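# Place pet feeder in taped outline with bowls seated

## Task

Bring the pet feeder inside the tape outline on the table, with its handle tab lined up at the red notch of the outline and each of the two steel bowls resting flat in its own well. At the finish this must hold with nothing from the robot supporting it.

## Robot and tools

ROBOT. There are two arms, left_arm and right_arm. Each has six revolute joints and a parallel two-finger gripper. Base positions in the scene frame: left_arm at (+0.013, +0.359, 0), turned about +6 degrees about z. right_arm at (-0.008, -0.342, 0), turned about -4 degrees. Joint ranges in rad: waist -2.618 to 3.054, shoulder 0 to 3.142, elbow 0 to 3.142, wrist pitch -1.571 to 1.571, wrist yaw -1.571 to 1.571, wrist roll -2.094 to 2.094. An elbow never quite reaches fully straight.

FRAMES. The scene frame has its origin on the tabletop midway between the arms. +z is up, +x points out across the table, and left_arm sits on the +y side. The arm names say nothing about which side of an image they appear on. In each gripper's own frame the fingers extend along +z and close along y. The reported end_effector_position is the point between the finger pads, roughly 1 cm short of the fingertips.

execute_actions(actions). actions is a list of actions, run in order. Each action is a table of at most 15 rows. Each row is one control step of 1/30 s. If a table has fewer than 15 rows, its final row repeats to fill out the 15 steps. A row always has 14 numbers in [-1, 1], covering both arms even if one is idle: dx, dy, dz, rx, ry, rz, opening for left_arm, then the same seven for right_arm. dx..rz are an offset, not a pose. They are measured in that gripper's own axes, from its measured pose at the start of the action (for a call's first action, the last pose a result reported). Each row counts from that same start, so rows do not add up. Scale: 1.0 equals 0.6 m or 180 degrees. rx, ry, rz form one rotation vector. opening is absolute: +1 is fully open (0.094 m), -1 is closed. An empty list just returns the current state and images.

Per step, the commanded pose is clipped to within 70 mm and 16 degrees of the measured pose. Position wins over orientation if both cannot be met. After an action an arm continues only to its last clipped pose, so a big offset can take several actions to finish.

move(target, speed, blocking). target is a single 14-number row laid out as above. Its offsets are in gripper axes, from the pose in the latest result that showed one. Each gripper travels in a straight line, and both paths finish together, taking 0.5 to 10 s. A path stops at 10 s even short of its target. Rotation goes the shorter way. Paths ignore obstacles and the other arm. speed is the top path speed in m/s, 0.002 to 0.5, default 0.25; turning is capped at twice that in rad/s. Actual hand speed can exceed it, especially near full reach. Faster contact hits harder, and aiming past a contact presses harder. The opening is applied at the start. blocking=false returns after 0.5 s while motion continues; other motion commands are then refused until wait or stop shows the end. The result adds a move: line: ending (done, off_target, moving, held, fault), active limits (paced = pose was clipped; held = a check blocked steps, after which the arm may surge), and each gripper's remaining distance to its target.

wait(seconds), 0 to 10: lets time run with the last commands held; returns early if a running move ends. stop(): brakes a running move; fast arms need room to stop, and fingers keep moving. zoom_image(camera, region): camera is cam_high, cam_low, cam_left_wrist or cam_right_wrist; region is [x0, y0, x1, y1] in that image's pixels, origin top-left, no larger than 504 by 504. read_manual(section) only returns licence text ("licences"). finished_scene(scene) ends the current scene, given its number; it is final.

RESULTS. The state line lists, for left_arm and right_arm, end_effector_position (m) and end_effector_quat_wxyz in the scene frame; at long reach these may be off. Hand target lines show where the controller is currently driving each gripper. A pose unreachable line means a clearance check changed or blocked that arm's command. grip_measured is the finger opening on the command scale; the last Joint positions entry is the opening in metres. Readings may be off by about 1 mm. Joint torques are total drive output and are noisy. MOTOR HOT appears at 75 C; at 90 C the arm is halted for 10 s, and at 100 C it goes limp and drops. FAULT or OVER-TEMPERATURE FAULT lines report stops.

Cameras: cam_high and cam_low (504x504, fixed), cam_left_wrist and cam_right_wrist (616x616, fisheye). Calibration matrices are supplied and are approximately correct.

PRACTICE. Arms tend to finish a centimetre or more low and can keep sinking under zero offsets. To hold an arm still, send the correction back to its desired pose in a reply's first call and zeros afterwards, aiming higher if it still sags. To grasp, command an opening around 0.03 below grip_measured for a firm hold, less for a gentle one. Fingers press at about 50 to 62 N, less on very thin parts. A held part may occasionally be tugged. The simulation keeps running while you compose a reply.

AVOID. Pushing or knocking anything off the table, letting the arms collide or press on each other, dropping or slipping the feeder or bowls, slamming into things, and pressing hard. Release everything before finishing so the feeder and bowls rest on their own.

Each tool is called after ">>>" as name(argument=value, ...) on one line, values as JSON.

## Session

>>> execute_actions(actions=[])

Scene clock: 0.00 s.
left_arm: end_effector_position=(+0.2008, +0.3466, +0.1319) grip_measured=+1.000 end_effector_quat_wxyz=(+0.044, +0.638, +0.719, +0.271) | right_arm: end_effector_position=(+0.4627, -0.4173, +0.2391) grip_measured=+1.000 end_effector_quat_wxyz=(+0.729, +0.204, +0.651, +0.062)
Joint positions: left_arm=[-0.669  0.971  0.793 -1.2   -0.525  0.937  0.094] | right_arm=[-0.053  1.624  0.694  1.     0.09   0.382  0.094]
Joint velocities: left_arm=[-0.002 -0.002 -0.007 -0.051  0.051 -0.007  0.   ] | right_arm=[-0.032 -0.002  0.012 -0.051  0.022 -0.037  0.   ]
Joint torques (N m, as the arm reports them, + toward a larger angle): no reading
Motor temperatures (°C, as the motors report them): left_arm=[23 27 24 24 23 23] | right_arm=[24 24 23 25 23 23]
Hand target (left_arm): +0.202, +0.346, +0.135; +0.051, +0.634, +0.721, +0.273
Hand target (right_arm): +0.463, -0.417, +0.239; +0.727, +0.203, +0.653, +0.061
camera_calibration (this result's frames):
cam_left_wrist: T_world_to_cam=[[-0.855492, -0.173569, -0.487861, 0.302549], [-0.451603, 0.711059, 0.538934, -0.176922], [0.253355, 0.681373, -0.686689, -0.0688034], [0, 0, 0, 1]] pos_world=[0.196362, 0.225196, 0.195705]
cam_right_wrist: T_world_to_cam=[[-0.216246, -0.930517, -0.295595, -0.222707], [-0.540445, 0.366227, -0.757494, 0.621035], [0.813115, -0.00405194, -0.582088, -0.130588], [0, 0, 0, 1]] pos_world=[0.393659, -0.435201, 0.328585]

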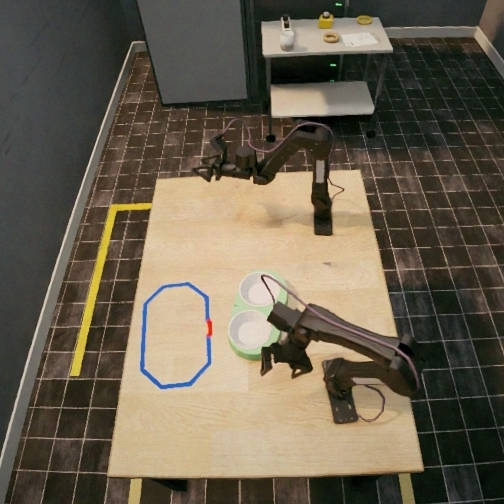

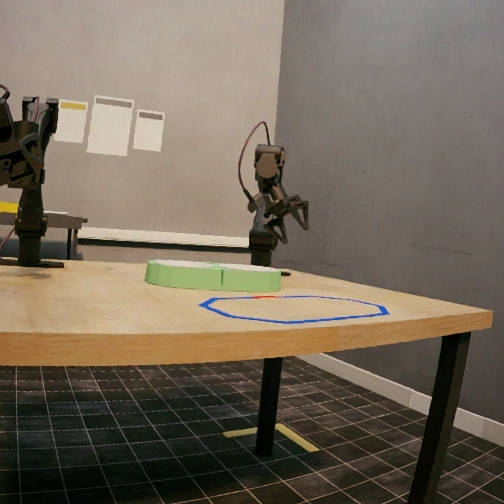

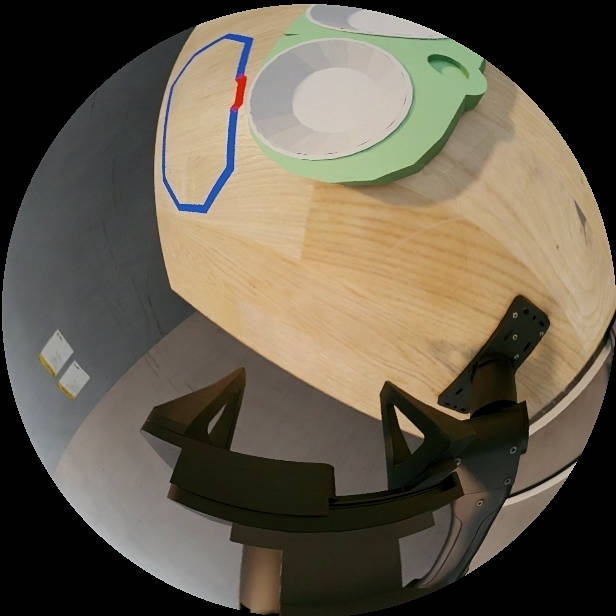

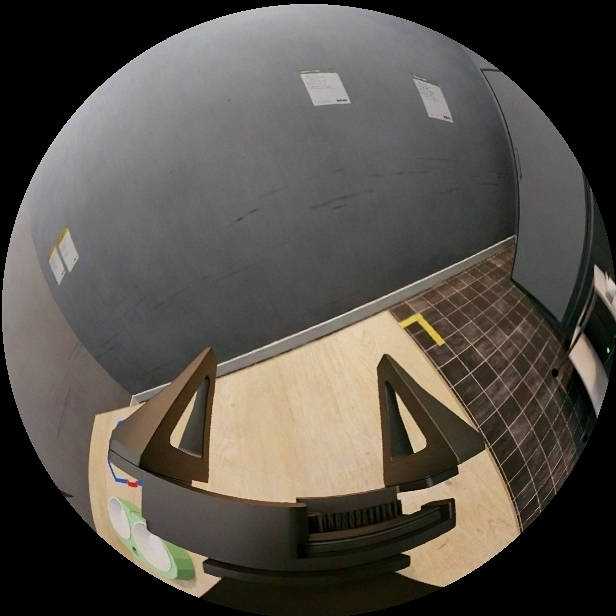

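>>> move(target=[-0.353,-0.102,-0.17,0.129,-0.123,0.121,-0.28, 0,0,0,0,0,0,1])

Scene clock: 2.23 s.
left_arm: end_effector_position=(+0.1460, +0.1184, +0.1270) grip_measured=-0.279 end_effector_quat_wxyz=(-0.005, +0.791, +0.611, +0.011) | right_arm: end_effector_position=(+0.4627, -0.4173, +0.2395) grip_measured=+1.000 end_effector_quat_wxyz=(+0.729, +0.203, +0.650, +0.062)
Joint positions: left_arm=[-1.185  1.596  1.328 -1.316 -0.021  0.745  0.034] | right_arm=[-0.053  1.624  0.694  1.001  0.09   0.382  0.094]
Joint velocities: left_arm=[ 0.007 -0.002 -0.017  0.037  0.051  0.022 -0.001] | right_arm=[-0.012 -0.012 -0.022 -0.081 -0.022  0.037  0.   ]
Joint torques (N m, as the arm reports them, + toward a larger angle): left_arm=[-1.04 -4.98  7.95  0.25  0.13 -0.02] | right_arm=[ 0.07 -8.62  7.63  1.77 -0.02 -0.03]
Motor temperatures (°C, as the motors report them): left_arm=[23 27 24 24 23 23] | right_arm=[24 24 24 26 23 23]
Hand target (left_arm): +0.143, +0.111, +0.132; +0.002, +0.796, +0.605, +0.002
Hand target (right_arm): +0.463, -0.417, +0.239; +0.729, +0.204, +0.651, +0.062
Off the commanded pose (left_arm): 0.009 m, 2 deg.
Off the commanded pose (right_arm): 0.000 m, 0 deg.
move: done
camera_calibration (this result's frames):
cam_left_wrist: T_world_to_cam=[[-0.993843, 0.109674, -0.0157214, 0.140351], [0.0925845, 0.900031, 0.425878, -0.124203], [0.0608575, 0.421801, -0.904644, 0.183747], [0, 0, 0, 1]] pos_world=[0.139804, 0.018889, 0.221327]
cam_right_wrist: T_world_to_cam=[[-0.215798, -0.930574, -0.295741, -0.222794], [-0.539298, 0.36608, -0.758382, 0.620926], [0.813995, -0.00416477, -0.580856, -0.131097], [0, 0, 0, 1]] pos_world=[0.393498, -0.435181, 0.328861]

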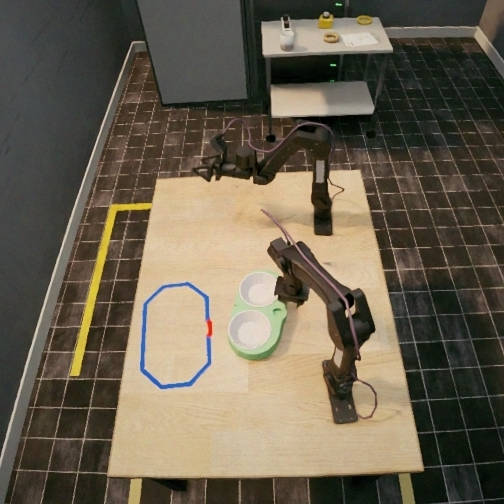

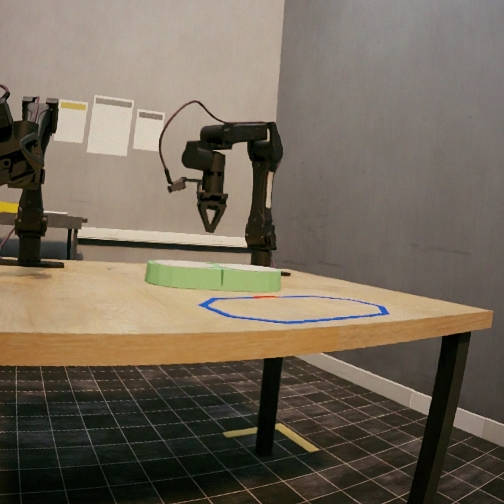

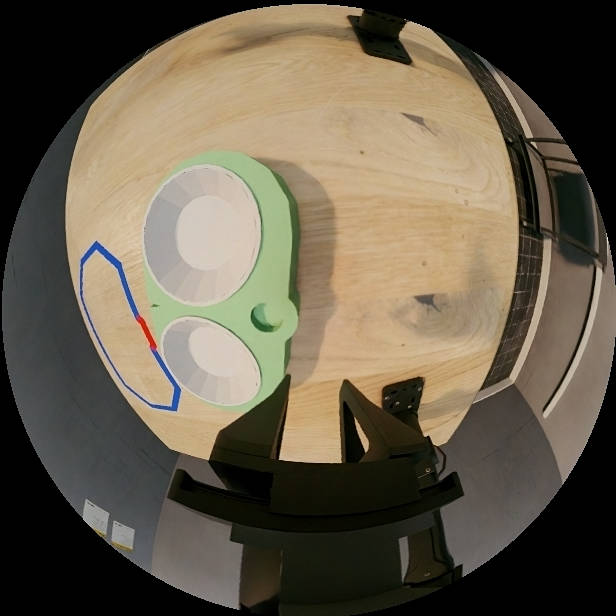

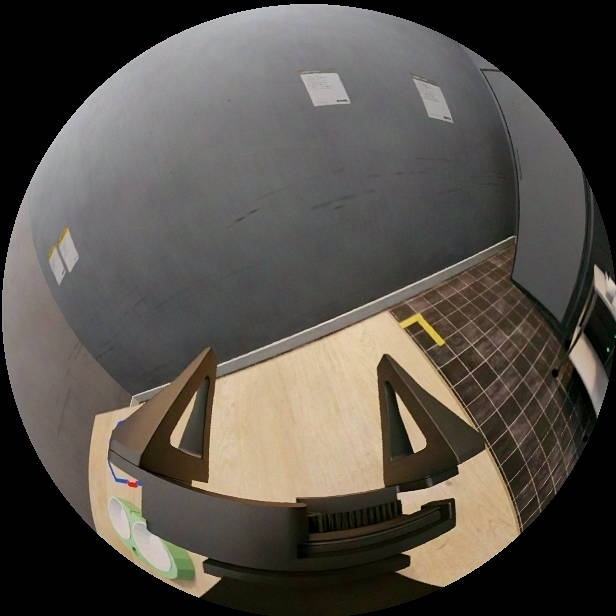

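>>> move(target=[-0.025,0.048,0.08,0,0,0,-0.28, 0,0,0,0,0,0,1], speed=0.15)

Scene clock: 3.30 s.
left_arm: end_effector_position=(+0.1662, +0.0976, +0.0798) grip_measured=-0.279 end_effector_quat_wxyz=(-0.010, +0.793, +0.609, +0.011) | right_arm: end_effector_position=(+0.4627, -0.4173, +0.2399) grip_measured=+1.000 end_effector_quat_wxyz=(+0.730, +0.203, +0.650, +0.062)
Joint positions: left_arm=[-1.158  1.73   1.286 -1.149 -0.02   0.778  0.034] | right_arm=[-0.053  1.624  0.694  1.003  0.09   0.382  0.094]
Joint velocities: left_arm=[-0.022 -0.012  0.007  0.081 -0.066 -0.051 -0.001] | right_arm=[ 0.002  0.002 -0.002  0.007 -0.051 -0.007  0.   ]
Joint torques (N m, as the arm reports them, + toward a larger angle): left_arm=[ 1.16 -6.46  5.35  0.38 -0.01  0.04] | right_arm=[ 0.06 -8.62  7.61  1.77 -0.02 -0.03]
Motor temperatures (°C, as the motors report them): left_arm=[23 27 24 24 23 23] | right_arm=[24 24 24 26 23 23]
Hand target (left_arm): +0.170, +0.098, +0.079; -0.006, +0.791, +0.611, +0.011
Hand target (right_arm): +0.463, -0.417, +0.240; +0.729, +0.203, +0.650, +0.062
Off the commanded pose (left_arm): 0.005 m, 1 deg.
Off the commanded pose (right_arm): 0.000 m, 0 deg.
move: done
camera_calibration (this result's frames):
cam_left_wrist: T_world_to_cam=[[-0.993274, 0.115412, -0.00928993, 0.160819], [0.100142, 0.896584, 0.431404, -0.088662], [0.0581182, 0.427572, -0.902111, 0.148228], [0, 0, 0, 1]] pos_world=[0.160002, -0.00244556, 0.173461]
cam_right_wrist: T_world_to_cam=[[-0.21535, -0.930632, -0.295887, -0.222881], [-0.53815, 0.365932, -0.759268, 0.620816], [0.814874, -0.00427737, -0.579623, -0.131605], [0, 0, 0, 1]] pos_world=[0.393336, -0.43516, 0.329137]

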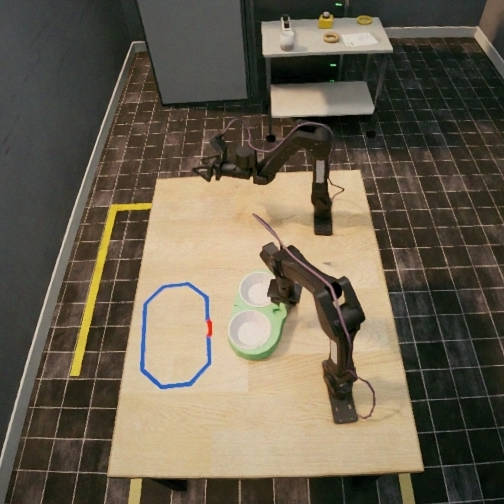

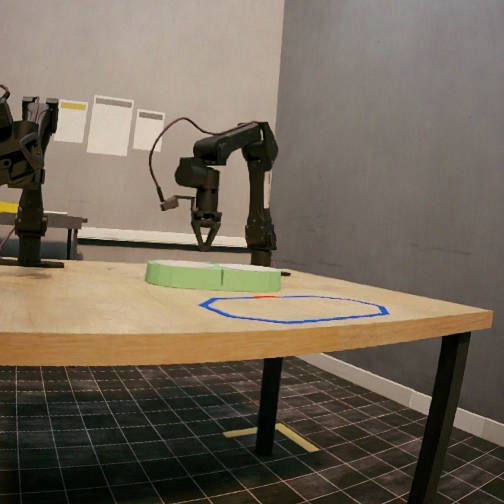

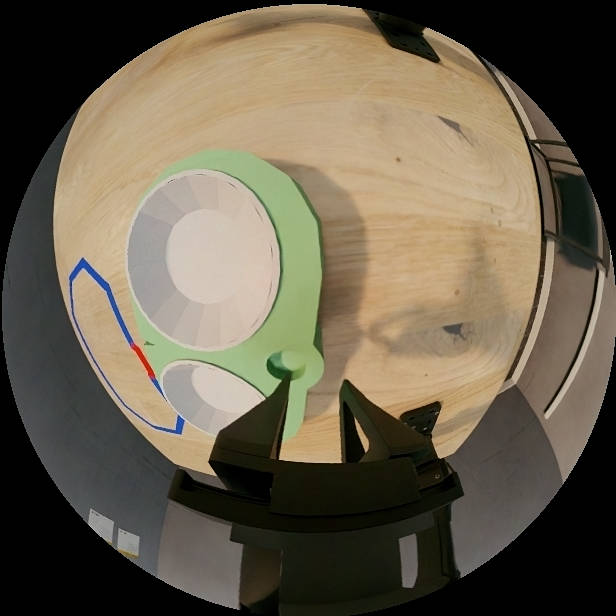

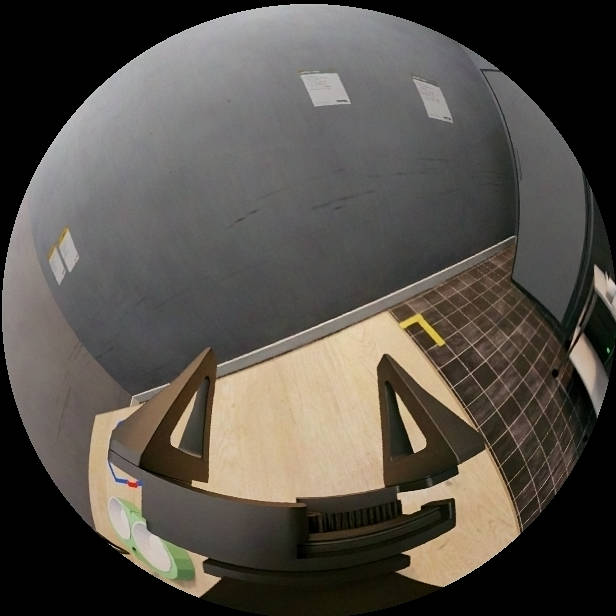

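>>> move(target=[0,0,0.068,0,0,0,-0.28, 0,0,0,0,0,0,1], speed=0.08)

>>> move(target=[0,0,0,0,0,0,-0.85, 0,0,0,0,0,0,1])

Scene clock: 4.13 s.
left_arm: end_effector_position=(+0.1634, +0.1028, +0.0513) grip_measured=-0.279 end_effector_quat_wxyz=(-0.016, +0.793, +0.609, +0.012) | right_arm: end_effector_position=(+0.4626, -0.4173, +0.2402) grip_measured=+1.000 end_effector_quat_wxyz=(+0.730, +0.203, +0.649, +0.063)
Joint positions: left_arm=[-1.158  1.749  1.191 -1.048 -0.02   0.778  0.034] | right_arm=[-0.053  1.624  0.694  1.004  0.09   0.382  0.094]
Joint velocities: left_arm=[ 0.002  0.002  0.012 -0.007 -0.095 -0.022 -0.001] | right_arm=[ 0.007  0.002 -0.012 -0.022 -0.007  0.037  0.   ]
Joint torques (N m, as the arm reports them, + toward a larger angle): left_arm=[ 0.3  -5.29  3.34  0.9   0.04  0.02] | right_arm=[ 0.07 -8.61  7.62  1.77 -0.02 -0.03]
Motor temperatures (°C, as the motors report them): left_arm=[23 27 24 24 23 23] | right_arm=[24 24 24 26 23 23]
Hand target (left_arm): +0.166, +0.100, +0.040; -0.010, +0.793, +0.609, +0.011
Hand target (right_arm): +0.463, -0.417, +0.240; +0.730, +0.203, +0.650, +0.062
Off the commanded pose (left_arm): 0.013 m, 1 deg.
Off the commanded pose (right_arm): 0.000 m, 0 deg.
move: off_target (left_arm)
camera_calibration (this result's frames):
cam_left_wrist: T_world_to_cam=[[-0.993308, 0.115488, -0.00148374, 0.156736], [0.102967, 0.891287, 0.441594, -0.081122], [0.0523211, 0.438486, -0.897214, 0.120038], [0, 0, 0, 1]] pos_world=[0.15776, 0.00156716, 0.143755]
cam_right_wrist: T_world_to_cam=[[-0.214903, -0.930689, -0.296032, -0.222968], [-0.537, 0.365785, -0.760153, 0.620706], [0.81575, -0.00438972, -0.578388, -0.132113], [0, 0, 0, 1]] pos_world=[0.393173, -0.435139, 0.329413]

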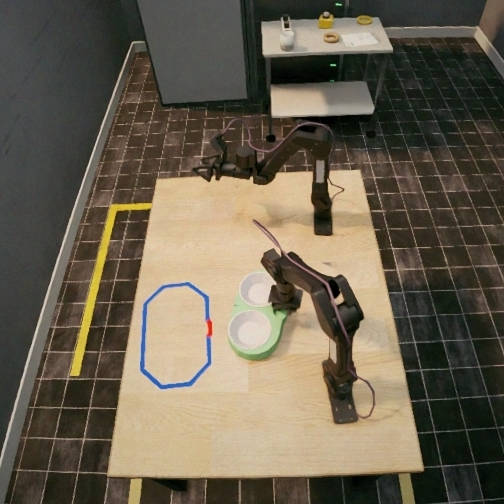

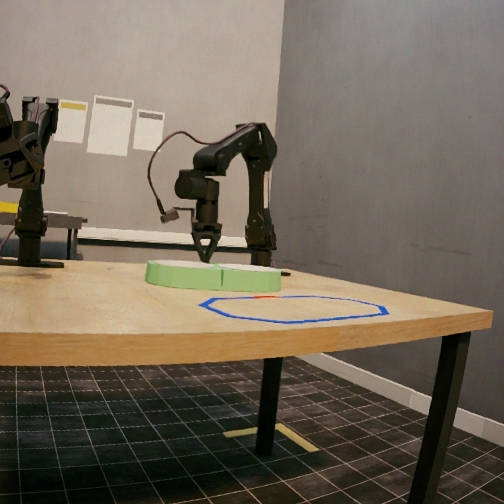

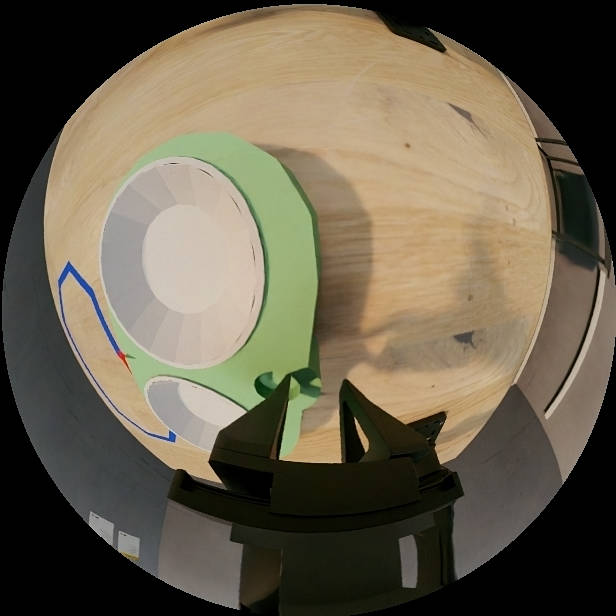

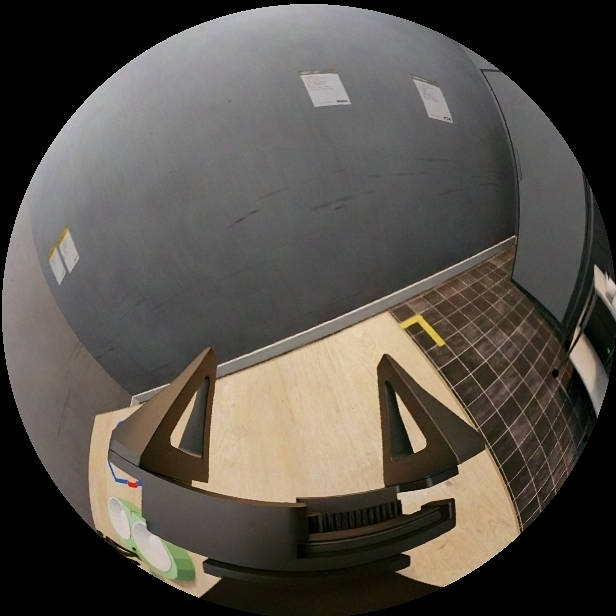

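Scene clock: 4.63 s.
left_arm: end_effector_position=(+0.1671, +0.1015, +0.0512) grip_measured=-0.848 end_effector_quat_wxyz=(-0.009, +0.793, +0.609, +0.019) | right_arm: end_effector_position=(+0.4626, -0.4173, +0.2405) grip_measured=+1.000 end_effector_quat_wxyz=(+0.731, +0.203, +0.649, +0.063)
Joint positions: left_arm=[-1.158  1.749  1.191 -1.036 -0.034  0.778  0.007] | right_arm=[-0.053  1.624  0.694  1.006  0.09   0.382  0.094]
Joint velocities: left_arm=[-0.012 -0.007 -0.002  0.022 -0.051  0.051 -0.   ] | right_arm=[-0.012 -0.017  0.002  0.022 -0.051  0.066  0.   ]
Joint torques (N m, as the arm reports them, + toward a larger angle): left_arm=[-0.07 -6.3   5.58  0.17  0.11 -0.02] | right_arm=[ 0.06 -8.62  7.62  1.76 -0.02 -0.03]
Motor temperatures (°C, as the motors report them): left_arm=[23 27 24 24 23 23] | right_arm=[24 24 24 27 23 23]
Hand target (left_arm): +0.163, +0.103, +0.051; -0.016, +0.793, +0.609, +0.012
Hand target (right_arm): +0.463, -0.417, +0.240; +0.730, +0.203, +0.649, +0.063
Off the commanded pose (left_arm): 0.004 m, 1 deg.
Off the commanded pose (right_arm): 0.000 m, 0 deg.
move: done
camera_calibration (this result's frames):
cam_left_wrist: T_world_to_cam=[[-0.993058, 0.115884, -0.0201597, 0.161432], [0.0952189, 0.892625, 0.440629, -0.0791436], [0.0690569, 0.435651, -0.897463, 0.117892], [0, 0, 0, 1]] pos_world=[0.159706, 0.000578254, 0.143931]
cam_right_wrist: T_world_to_cam=[[-0.214566, -0.930732, -0.29614, -0.223034], [-0.536137, 0.365674, -0.760815, 0.620622], [0.816406, -0.00447383, -0.577461, -0.132494], [0, 0, 0, 1]] pos_world=[0.393051, -0.435123, 0.32962]

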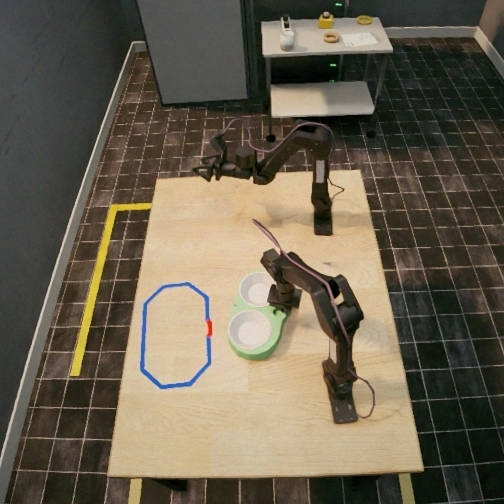

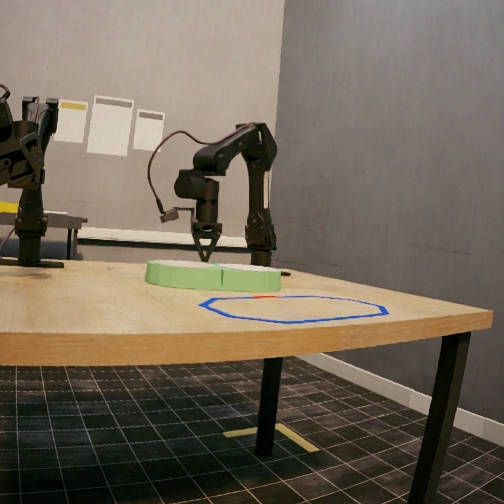

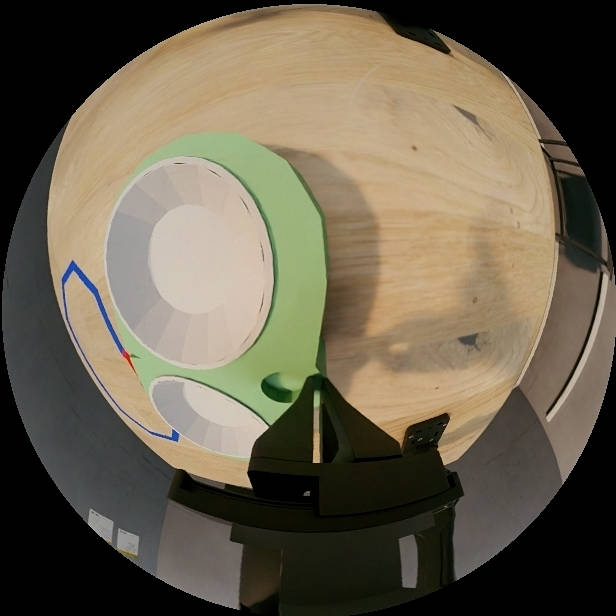

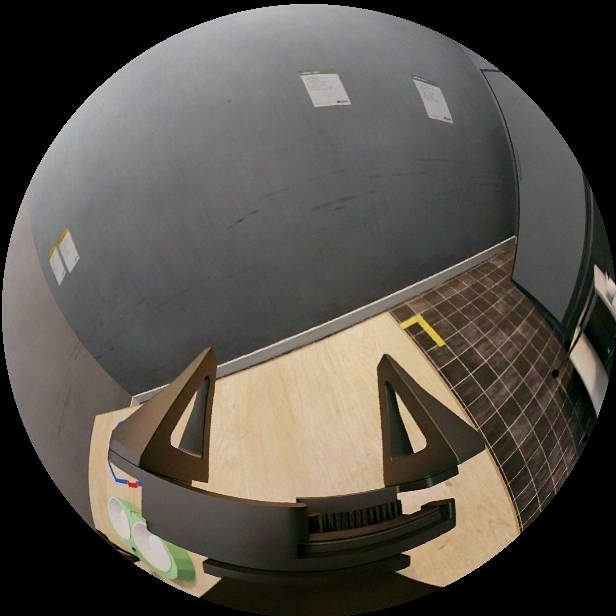

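>>> execute_actions(actions=[[[0,0,-0.02,0,0,0,-0.85,0,0,0,0,0,0,1]],[[-0.01,0.01,0,0,0,0,-0.28,0,0,0,0,0,0,1]],[[0,0,0.03,0,0,0,-0.28,0,0,0,0,0,0,1]],[[0,0,0.025,0,0,0,-0.28,0,0,0,0,0,0,1]],[[0,0,0.0,0,0,0,-0.28,0,0,0,0,0,0,1]]])

Scene clock: 7.27 s.
left_arm: end_effector_position=(+0.1647, +0.1089, +0.0399) grip_measured=-0.281 end_effector_quat_wxyz=(-0.030, +0.793, +0.608, +0.026) | right_arm: end_effector_position=(+0.4625, -0.4173, +0.2423) grip_measured=+1.000 end_effector_quat_wxyz=(+0.733, +0.203, +0.646, +0.063)
Joint positions: left_arm=[-1.158  1.775  1.172 -1.035 -0.043  0.778  0.034] | right_arm=[-0.053  1.624  0.694  1.013  0.09   0.382  0.094]
Joint velocities: left_arm=[-0.012  0.012 -0.007 -0.066 -0.066 -0.007 -0.002] | right_arm=[-0.022 -0.002 -0.022 -0.007  0.037  0.037  0.   ]
Joint torques (N m, as the arm reports them, + toward a larger angle): left_arm=[-0.06 -6.54  5.42  0.2   0.    0.03] | right_arm=[ 0.07 -8.61  7.62  1.76 -0.02 -0.03]
Motor temperatures (°C, as the motors report them): left_arm=[23 27 24 24 23 23] | right_arm=[24 24 24 27 23 23]
Hand target (left_arm): +0.165, +0.109, +0.039; -0.031, +0.793, +0.608, +0.026
Hand target (right_arm): +0.463, -0.417, +0.242; +0.733, +0.203, +0.647, +0.063
Off the commanded pose (left_arm): 0.001 m, 0 deg.
Off the commanded pose (right_arm): 0.000 m, 0 deg.
camera_calibration (this result's frames):
cam_left_wrist: T_world_to_cam=[[-0.993161, 0.116738, -0.00172722, 0.157139], [0.101835, 0.873414, 0.476212, -0.0809316], [0.0571006, 0.472779, -0.879329, 0.101822], [0, 0, 0, 1]] pos_world=[0.158492, 0.0042036, 0.128347]
cam_right_wrist: T_world_to_cam=[[-0.212435, -0.931005, -0.296817, -0.223453], [-0.530652, 0.364971, -0.764987, 0.620084], [0.820536, -0.00500337, -0.571572, -0.134903], [0, 0, 0, 1]] pos_world=[0.392272, -0.435023, 0.330925]

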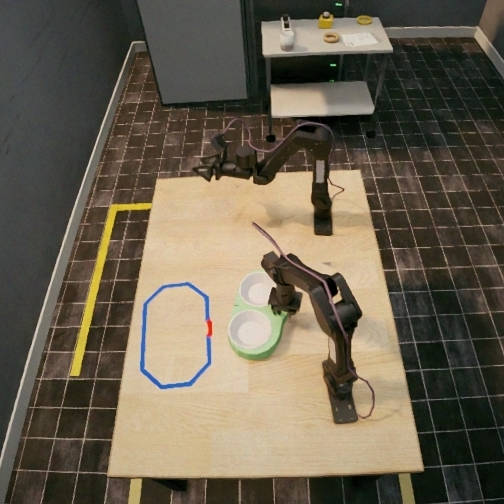

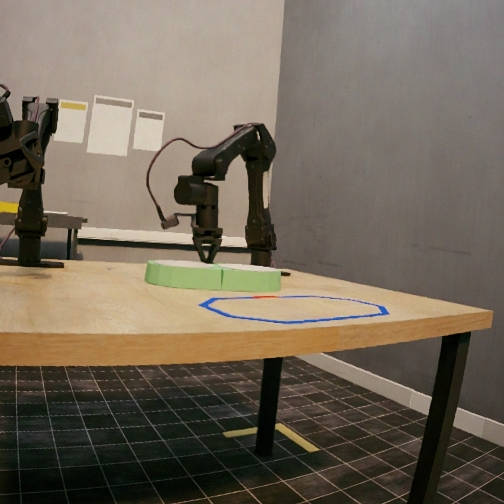

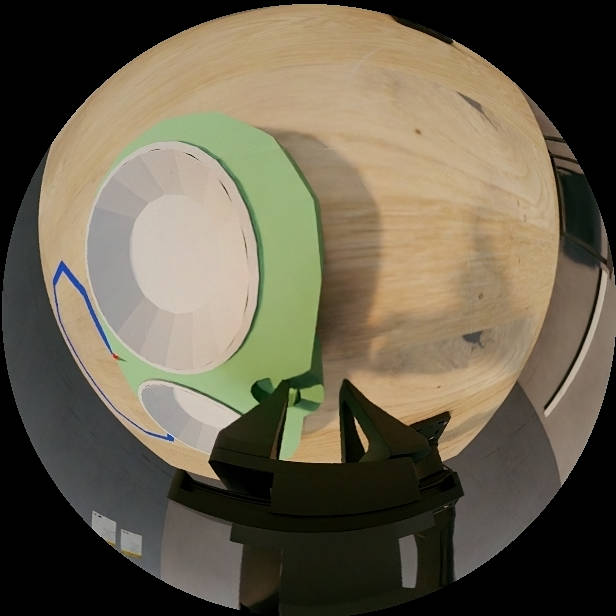

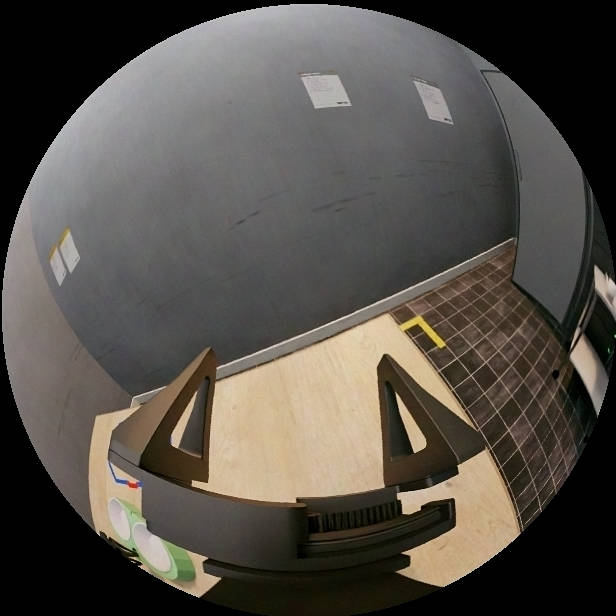

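>>> move(target=[0,0,0,0,0,0,-0.85, 0,0,0,0,0,0,1])

Scene clock: 8.00 s.
left_arm: end_effector_position=(+0.1655, +0.1100, +0.0400) grip_measured=-0.686 end_effector_quat_wxyz=(-0.031, +0.794, +0.606, +0.029) | right_arm: end_effector_position=(+0.4625, -0.4173, +0.2426) grip_measured=+1.000 end_effector_quat_wxyz=(+0.733, +0.202, +0.646, +0.063)
Joint positions: left_arm=[-1.157  1.775  1.172 -1.037 -0.05   0.782  0.015] | right_arm=[-0.053  1.624  0.694  1.014  0.09   0.382  0.094]
Joint velocities: left_arm=[-0.002 -0.012 -0.007  0.051 -0.007  0.022 -0.   ] | right_arm=[-0.012 -0.012  0.002 -0.037  0.007  0.007  0.   ]
Joint torques (N m, as the arm reports them, + toward a larger angle): left_arm=[-0.04 -6.61  5.58  0.21  0.03 -0.07] | right_arm=[ 0.06 -8.61  7.6   1.77 -0.02 -0.03]
Motor temperatures (°C, as the motors report them): left_arm=[23 27 24 24 23 23] | right_arm=[24 24 24 27 23 23]
Hand target (left_arm): +0.165, +0.109, +0.040; -0.030, +0.793, +0.608, +0.026
Hand target (right_arm): +0.462, -0.417, +0.242; +0.733, +0.203, +0.646, +0.063
Off the commanded pose (left_arm): 0.001 m, 0 deg.
Off the commanded pose (right_arm): 0.000 m, 0 deg.
move: done
camera_calibration (this result's frames):
cam_left_wrist: T_world_to_cam=[[-0.992688, 0.120591, -0.00526137, 0.157463], [0.1032, 0.870524, 0.481184, -0.082143], [0.0626068, 0.477123, -0.876604, 0.0998292], [0, 0, 0, 1]] pos_world=[0.158539, 0.00488789, 0.127865]
cam_right_wrist: T_world_to_cam=[[-0.212098, -0.931049, -0.296923, -0.223519], [-0.529783, 0.36486, -0.765642, 0.619998], [0.821185, -0.00508648, -0.57064, -0.135283], [0, 0, 0, 1]] pos_world=[0.392149, -0.435008, 0.33113]

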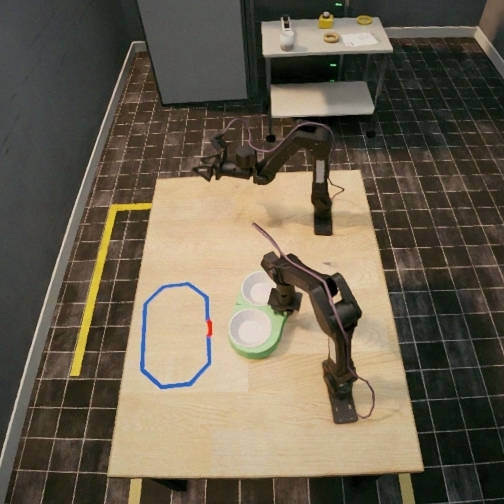

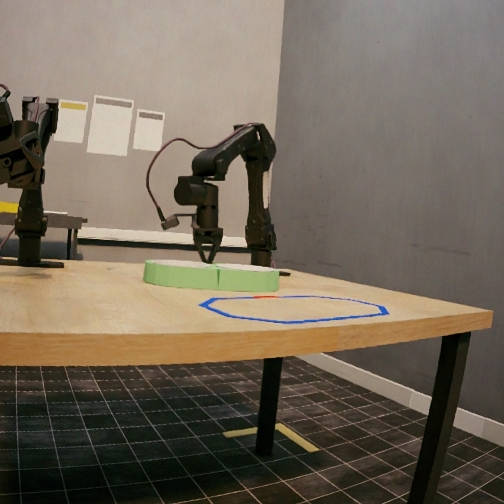

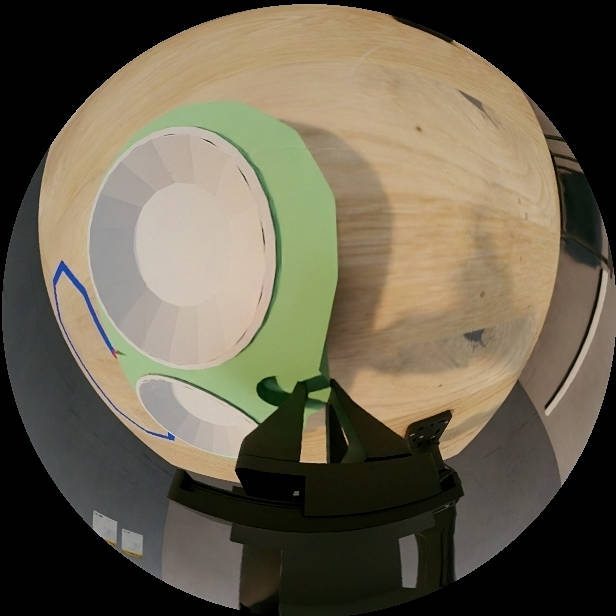

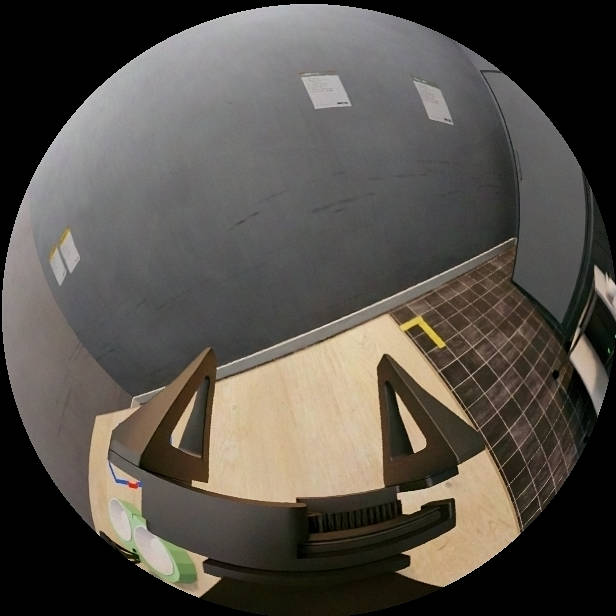

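>>> move(target=[0.158,0.452,0.007,0.011,-0.002,-0.127,-0.85, 0,0,0,0,0,0,1], speed=0.12)

Scene clock: 10.87 s.
left_arm: end_effector_position=(+0.4482, +0.1245, +0.0422) grip_measured=-0.686 end_effector_quat_wxyz=(-0.018, +0.665, +0.746, +0.022) | right_arm: end_effector_position=(+0.4624, -0.4173, +0.2430) grip_measured=+1.000 end_effector_quat_wxyz=(+0.734, +0.202, +0.645, +0.063)
Joint positions: left_arm=[-0.618  2.661  2.618 -1.554 -0.052  0.94   0.015] | right_arm=[-0.053  1.624  0.694  1.015  0.09   0.382  0.094]
Joint velocities: left_arm=[ 0.002 -0.012 -0.002 -0.037 -0.051  0.066 -0.   ] | right_arm=[-0.007 -0.022 -0.007 -0.022 -0.022 -0.037  0.   ]
Joint torques (N m, as the arm reports them, + toward a larger angle): left_arm=[  1.07 -11.48   7.23   0.25  -0.01  -0.08] | right_arm=[ 0.06 -8.62  7.61  1.76 -0.02 -0.03]
Motor temperatures (°C, as the motors report them): left_arm=[23 28 24 24 23 23] | right_arm=[24 25 24 28 23 23]
Hand target (left_arm): +0.452, +0.130, +0.039; -0.021, +0.658, +0.752, +0.023
Hand target (right_arm): +0.462, -0.417, +0.243; +0.733, +0.202, +0.646, +0.063
Off the commanded pose (left_arm): 0.007 m, 2 deg.
Off the commanded pose (right_arm): 0.000 m, 0 deg.
joint sent to its limit (left arm) — the command would take joint 4 (wrist pitch) past its lower limit, so that joint was sent only as far as its limit.
move: done
camera_calibration (this result's frames):
cam_left_wrist: T_world_to_cam=[[-0.965976, -0.257522, -0.0239469, 0.472287], [-0.239958, 0.857828, 0.454479, 0.0315551], [-0.0964963, 0.444762, -0.890435, 0.15309], [0, 0, 0, 1]] pos_world=[0.478562, 0.0264671, 0.133285]
cam_right_wrist: T_world_to_cam=[[-0.211649, -0.931106, -0.297063, -0.223608], [-0.528624, 0.364711, -0.766513, 0.619882], [0.822047, -0.00519709, -0.569395, -0.135789], [0, 0, 0, 1]] pos_world=[0.391983, -0.434986, 0.331404]

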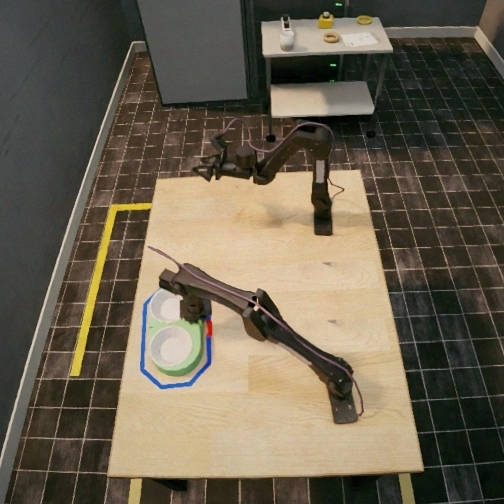

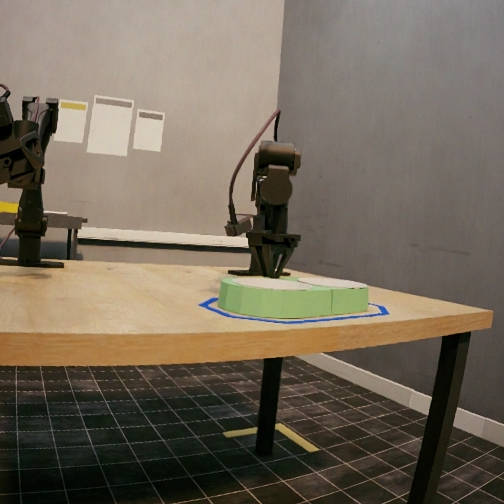

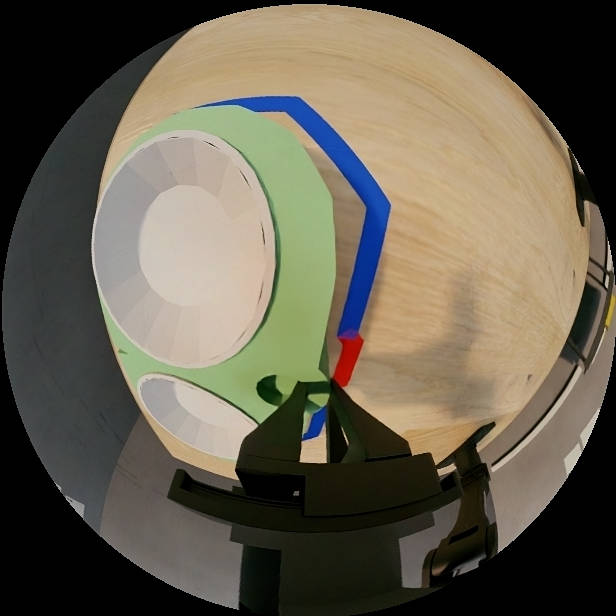

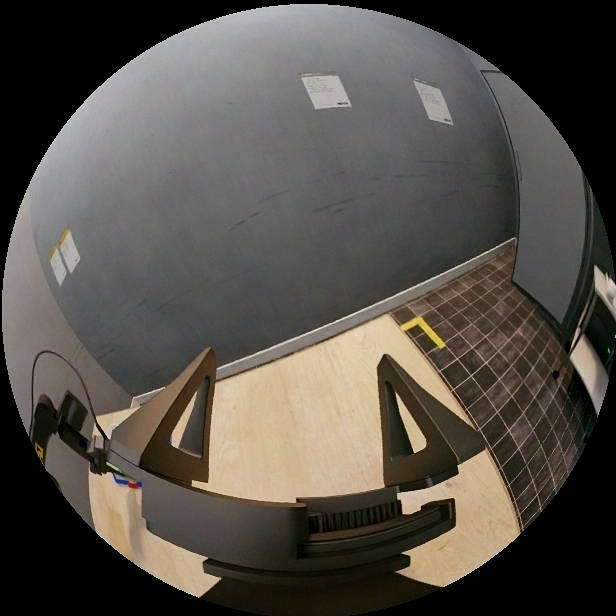

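>>> execute_actions(actions=[[[0,0,0,0,0,0,-0.28,0,0,0,0,0,0,1]],[[0,0,-0.1,0,0,0,-0.28,0,0,0,0,0,0,1]],[[0,-0.1,-0.1,0,0,0,-0.28,0,0,0,0,0,0,1]],[[0,-0.1,0,0,0,0,-0.28,0,0,0,0,0,0,1]]])

Scene clock: 13.00 s.
left_arm: end_effector_position=(+0.3226, +0.1063, +0.1543) grip_measured=-0.281 end_effector_quat_wxyz=(+0.038, +0.675, +0.736, +0.036) | right_arm: end_effector_position=(+0.4623, -0.4173, +0.2444) grip_measured=+1.000 end_effector_quat_wxyz=(+0.736, +0.202, +0.643, +0.064)
Joint positions: left_arm=[-0.821  2.01   1.945 -1.428 -0.069  0.771  0.034] | right_arm=[-0.053  1.624  0.694  1.021  0.09   0.382  0.094]
Joint velocities: left_arm=[-0.012 -0.007  0.012  0.11   0.022 -0.095 -0.001] | right_arm=[ 0.012 -0.002 -0.012 -0.007  0.007 -0.022  0.   ]
Joint torques (N m, as the arm reports them, + toward a larger angle): left_arm=[ 0.46 -9.93  4.8   0.58  0.   -0.05] | right_arm=[ 0.07 -8.61  7.6   1.76 -0.02 -0.03]
Motor temperatures (°C, as the motors report them): left_arm=[23 29 25 24 23 23] | right_arm=[24 25 24 28 23 23]
Hand target (left_arm): +0.326, +0.107, +0.157; +0.051, +0.669, +0.741, +0.037
Hand target (right_arm): +0.462, -0.417, +0.244; +0.735, +0.202, +0.644, +0.063
Off the commanded pose (left_arm): 0.005 m, 2 deg.
Off the commanded pose (right_arm): 0.000 m, 0 deg.
camera_calibration (this result's frames):
cam_left_wrist: T_world_to_cam=[[-0.967415, -0.229062, -0.107881, 0.359281], [-0.253051, 0.88909, 0.381423, -0.0217385], [0.00854647, 0.396294, -0.918084, 0.224444], [0, 0, 0, 1]] pos_world=[0.340155, 0.0126795, 0.25311]
cam_right_wrist: T_world_to_cam=[[-0.209961, -0.931323, -0.297581, -0.223943], [-0.524264, 0.364152, -0.769766, 0.61944], [0.825266, -0.00560972, -0.564717, -0.137687], [0, 0, 0, 1]] pos_world=[0.391359, -0.434906, 0.332429]

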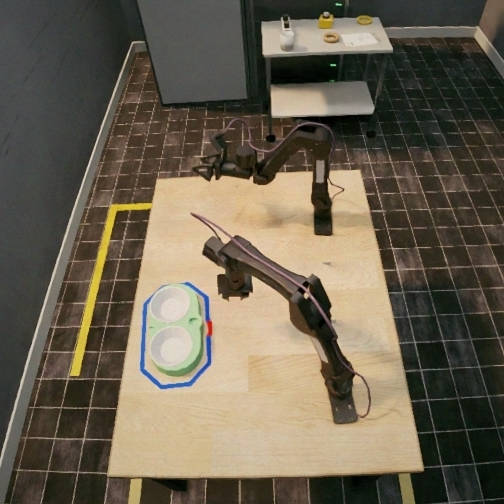

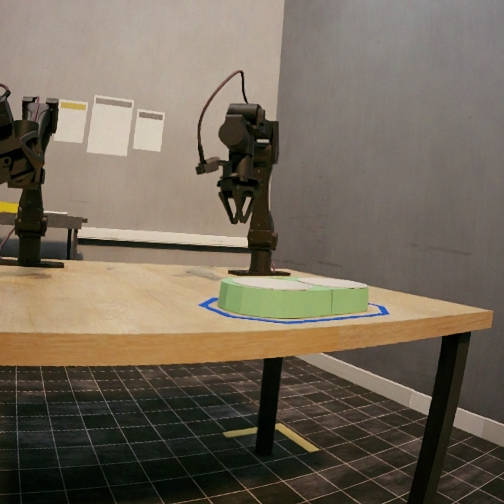

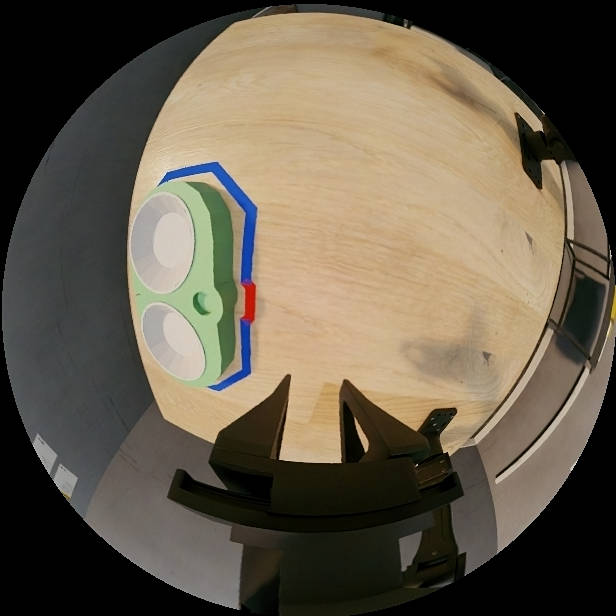

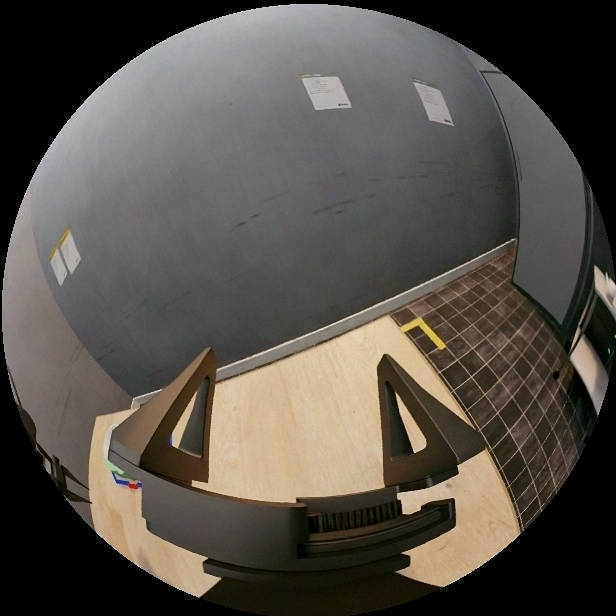

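>>> finished_scene(scene=2)

The scene is finished: the task was done.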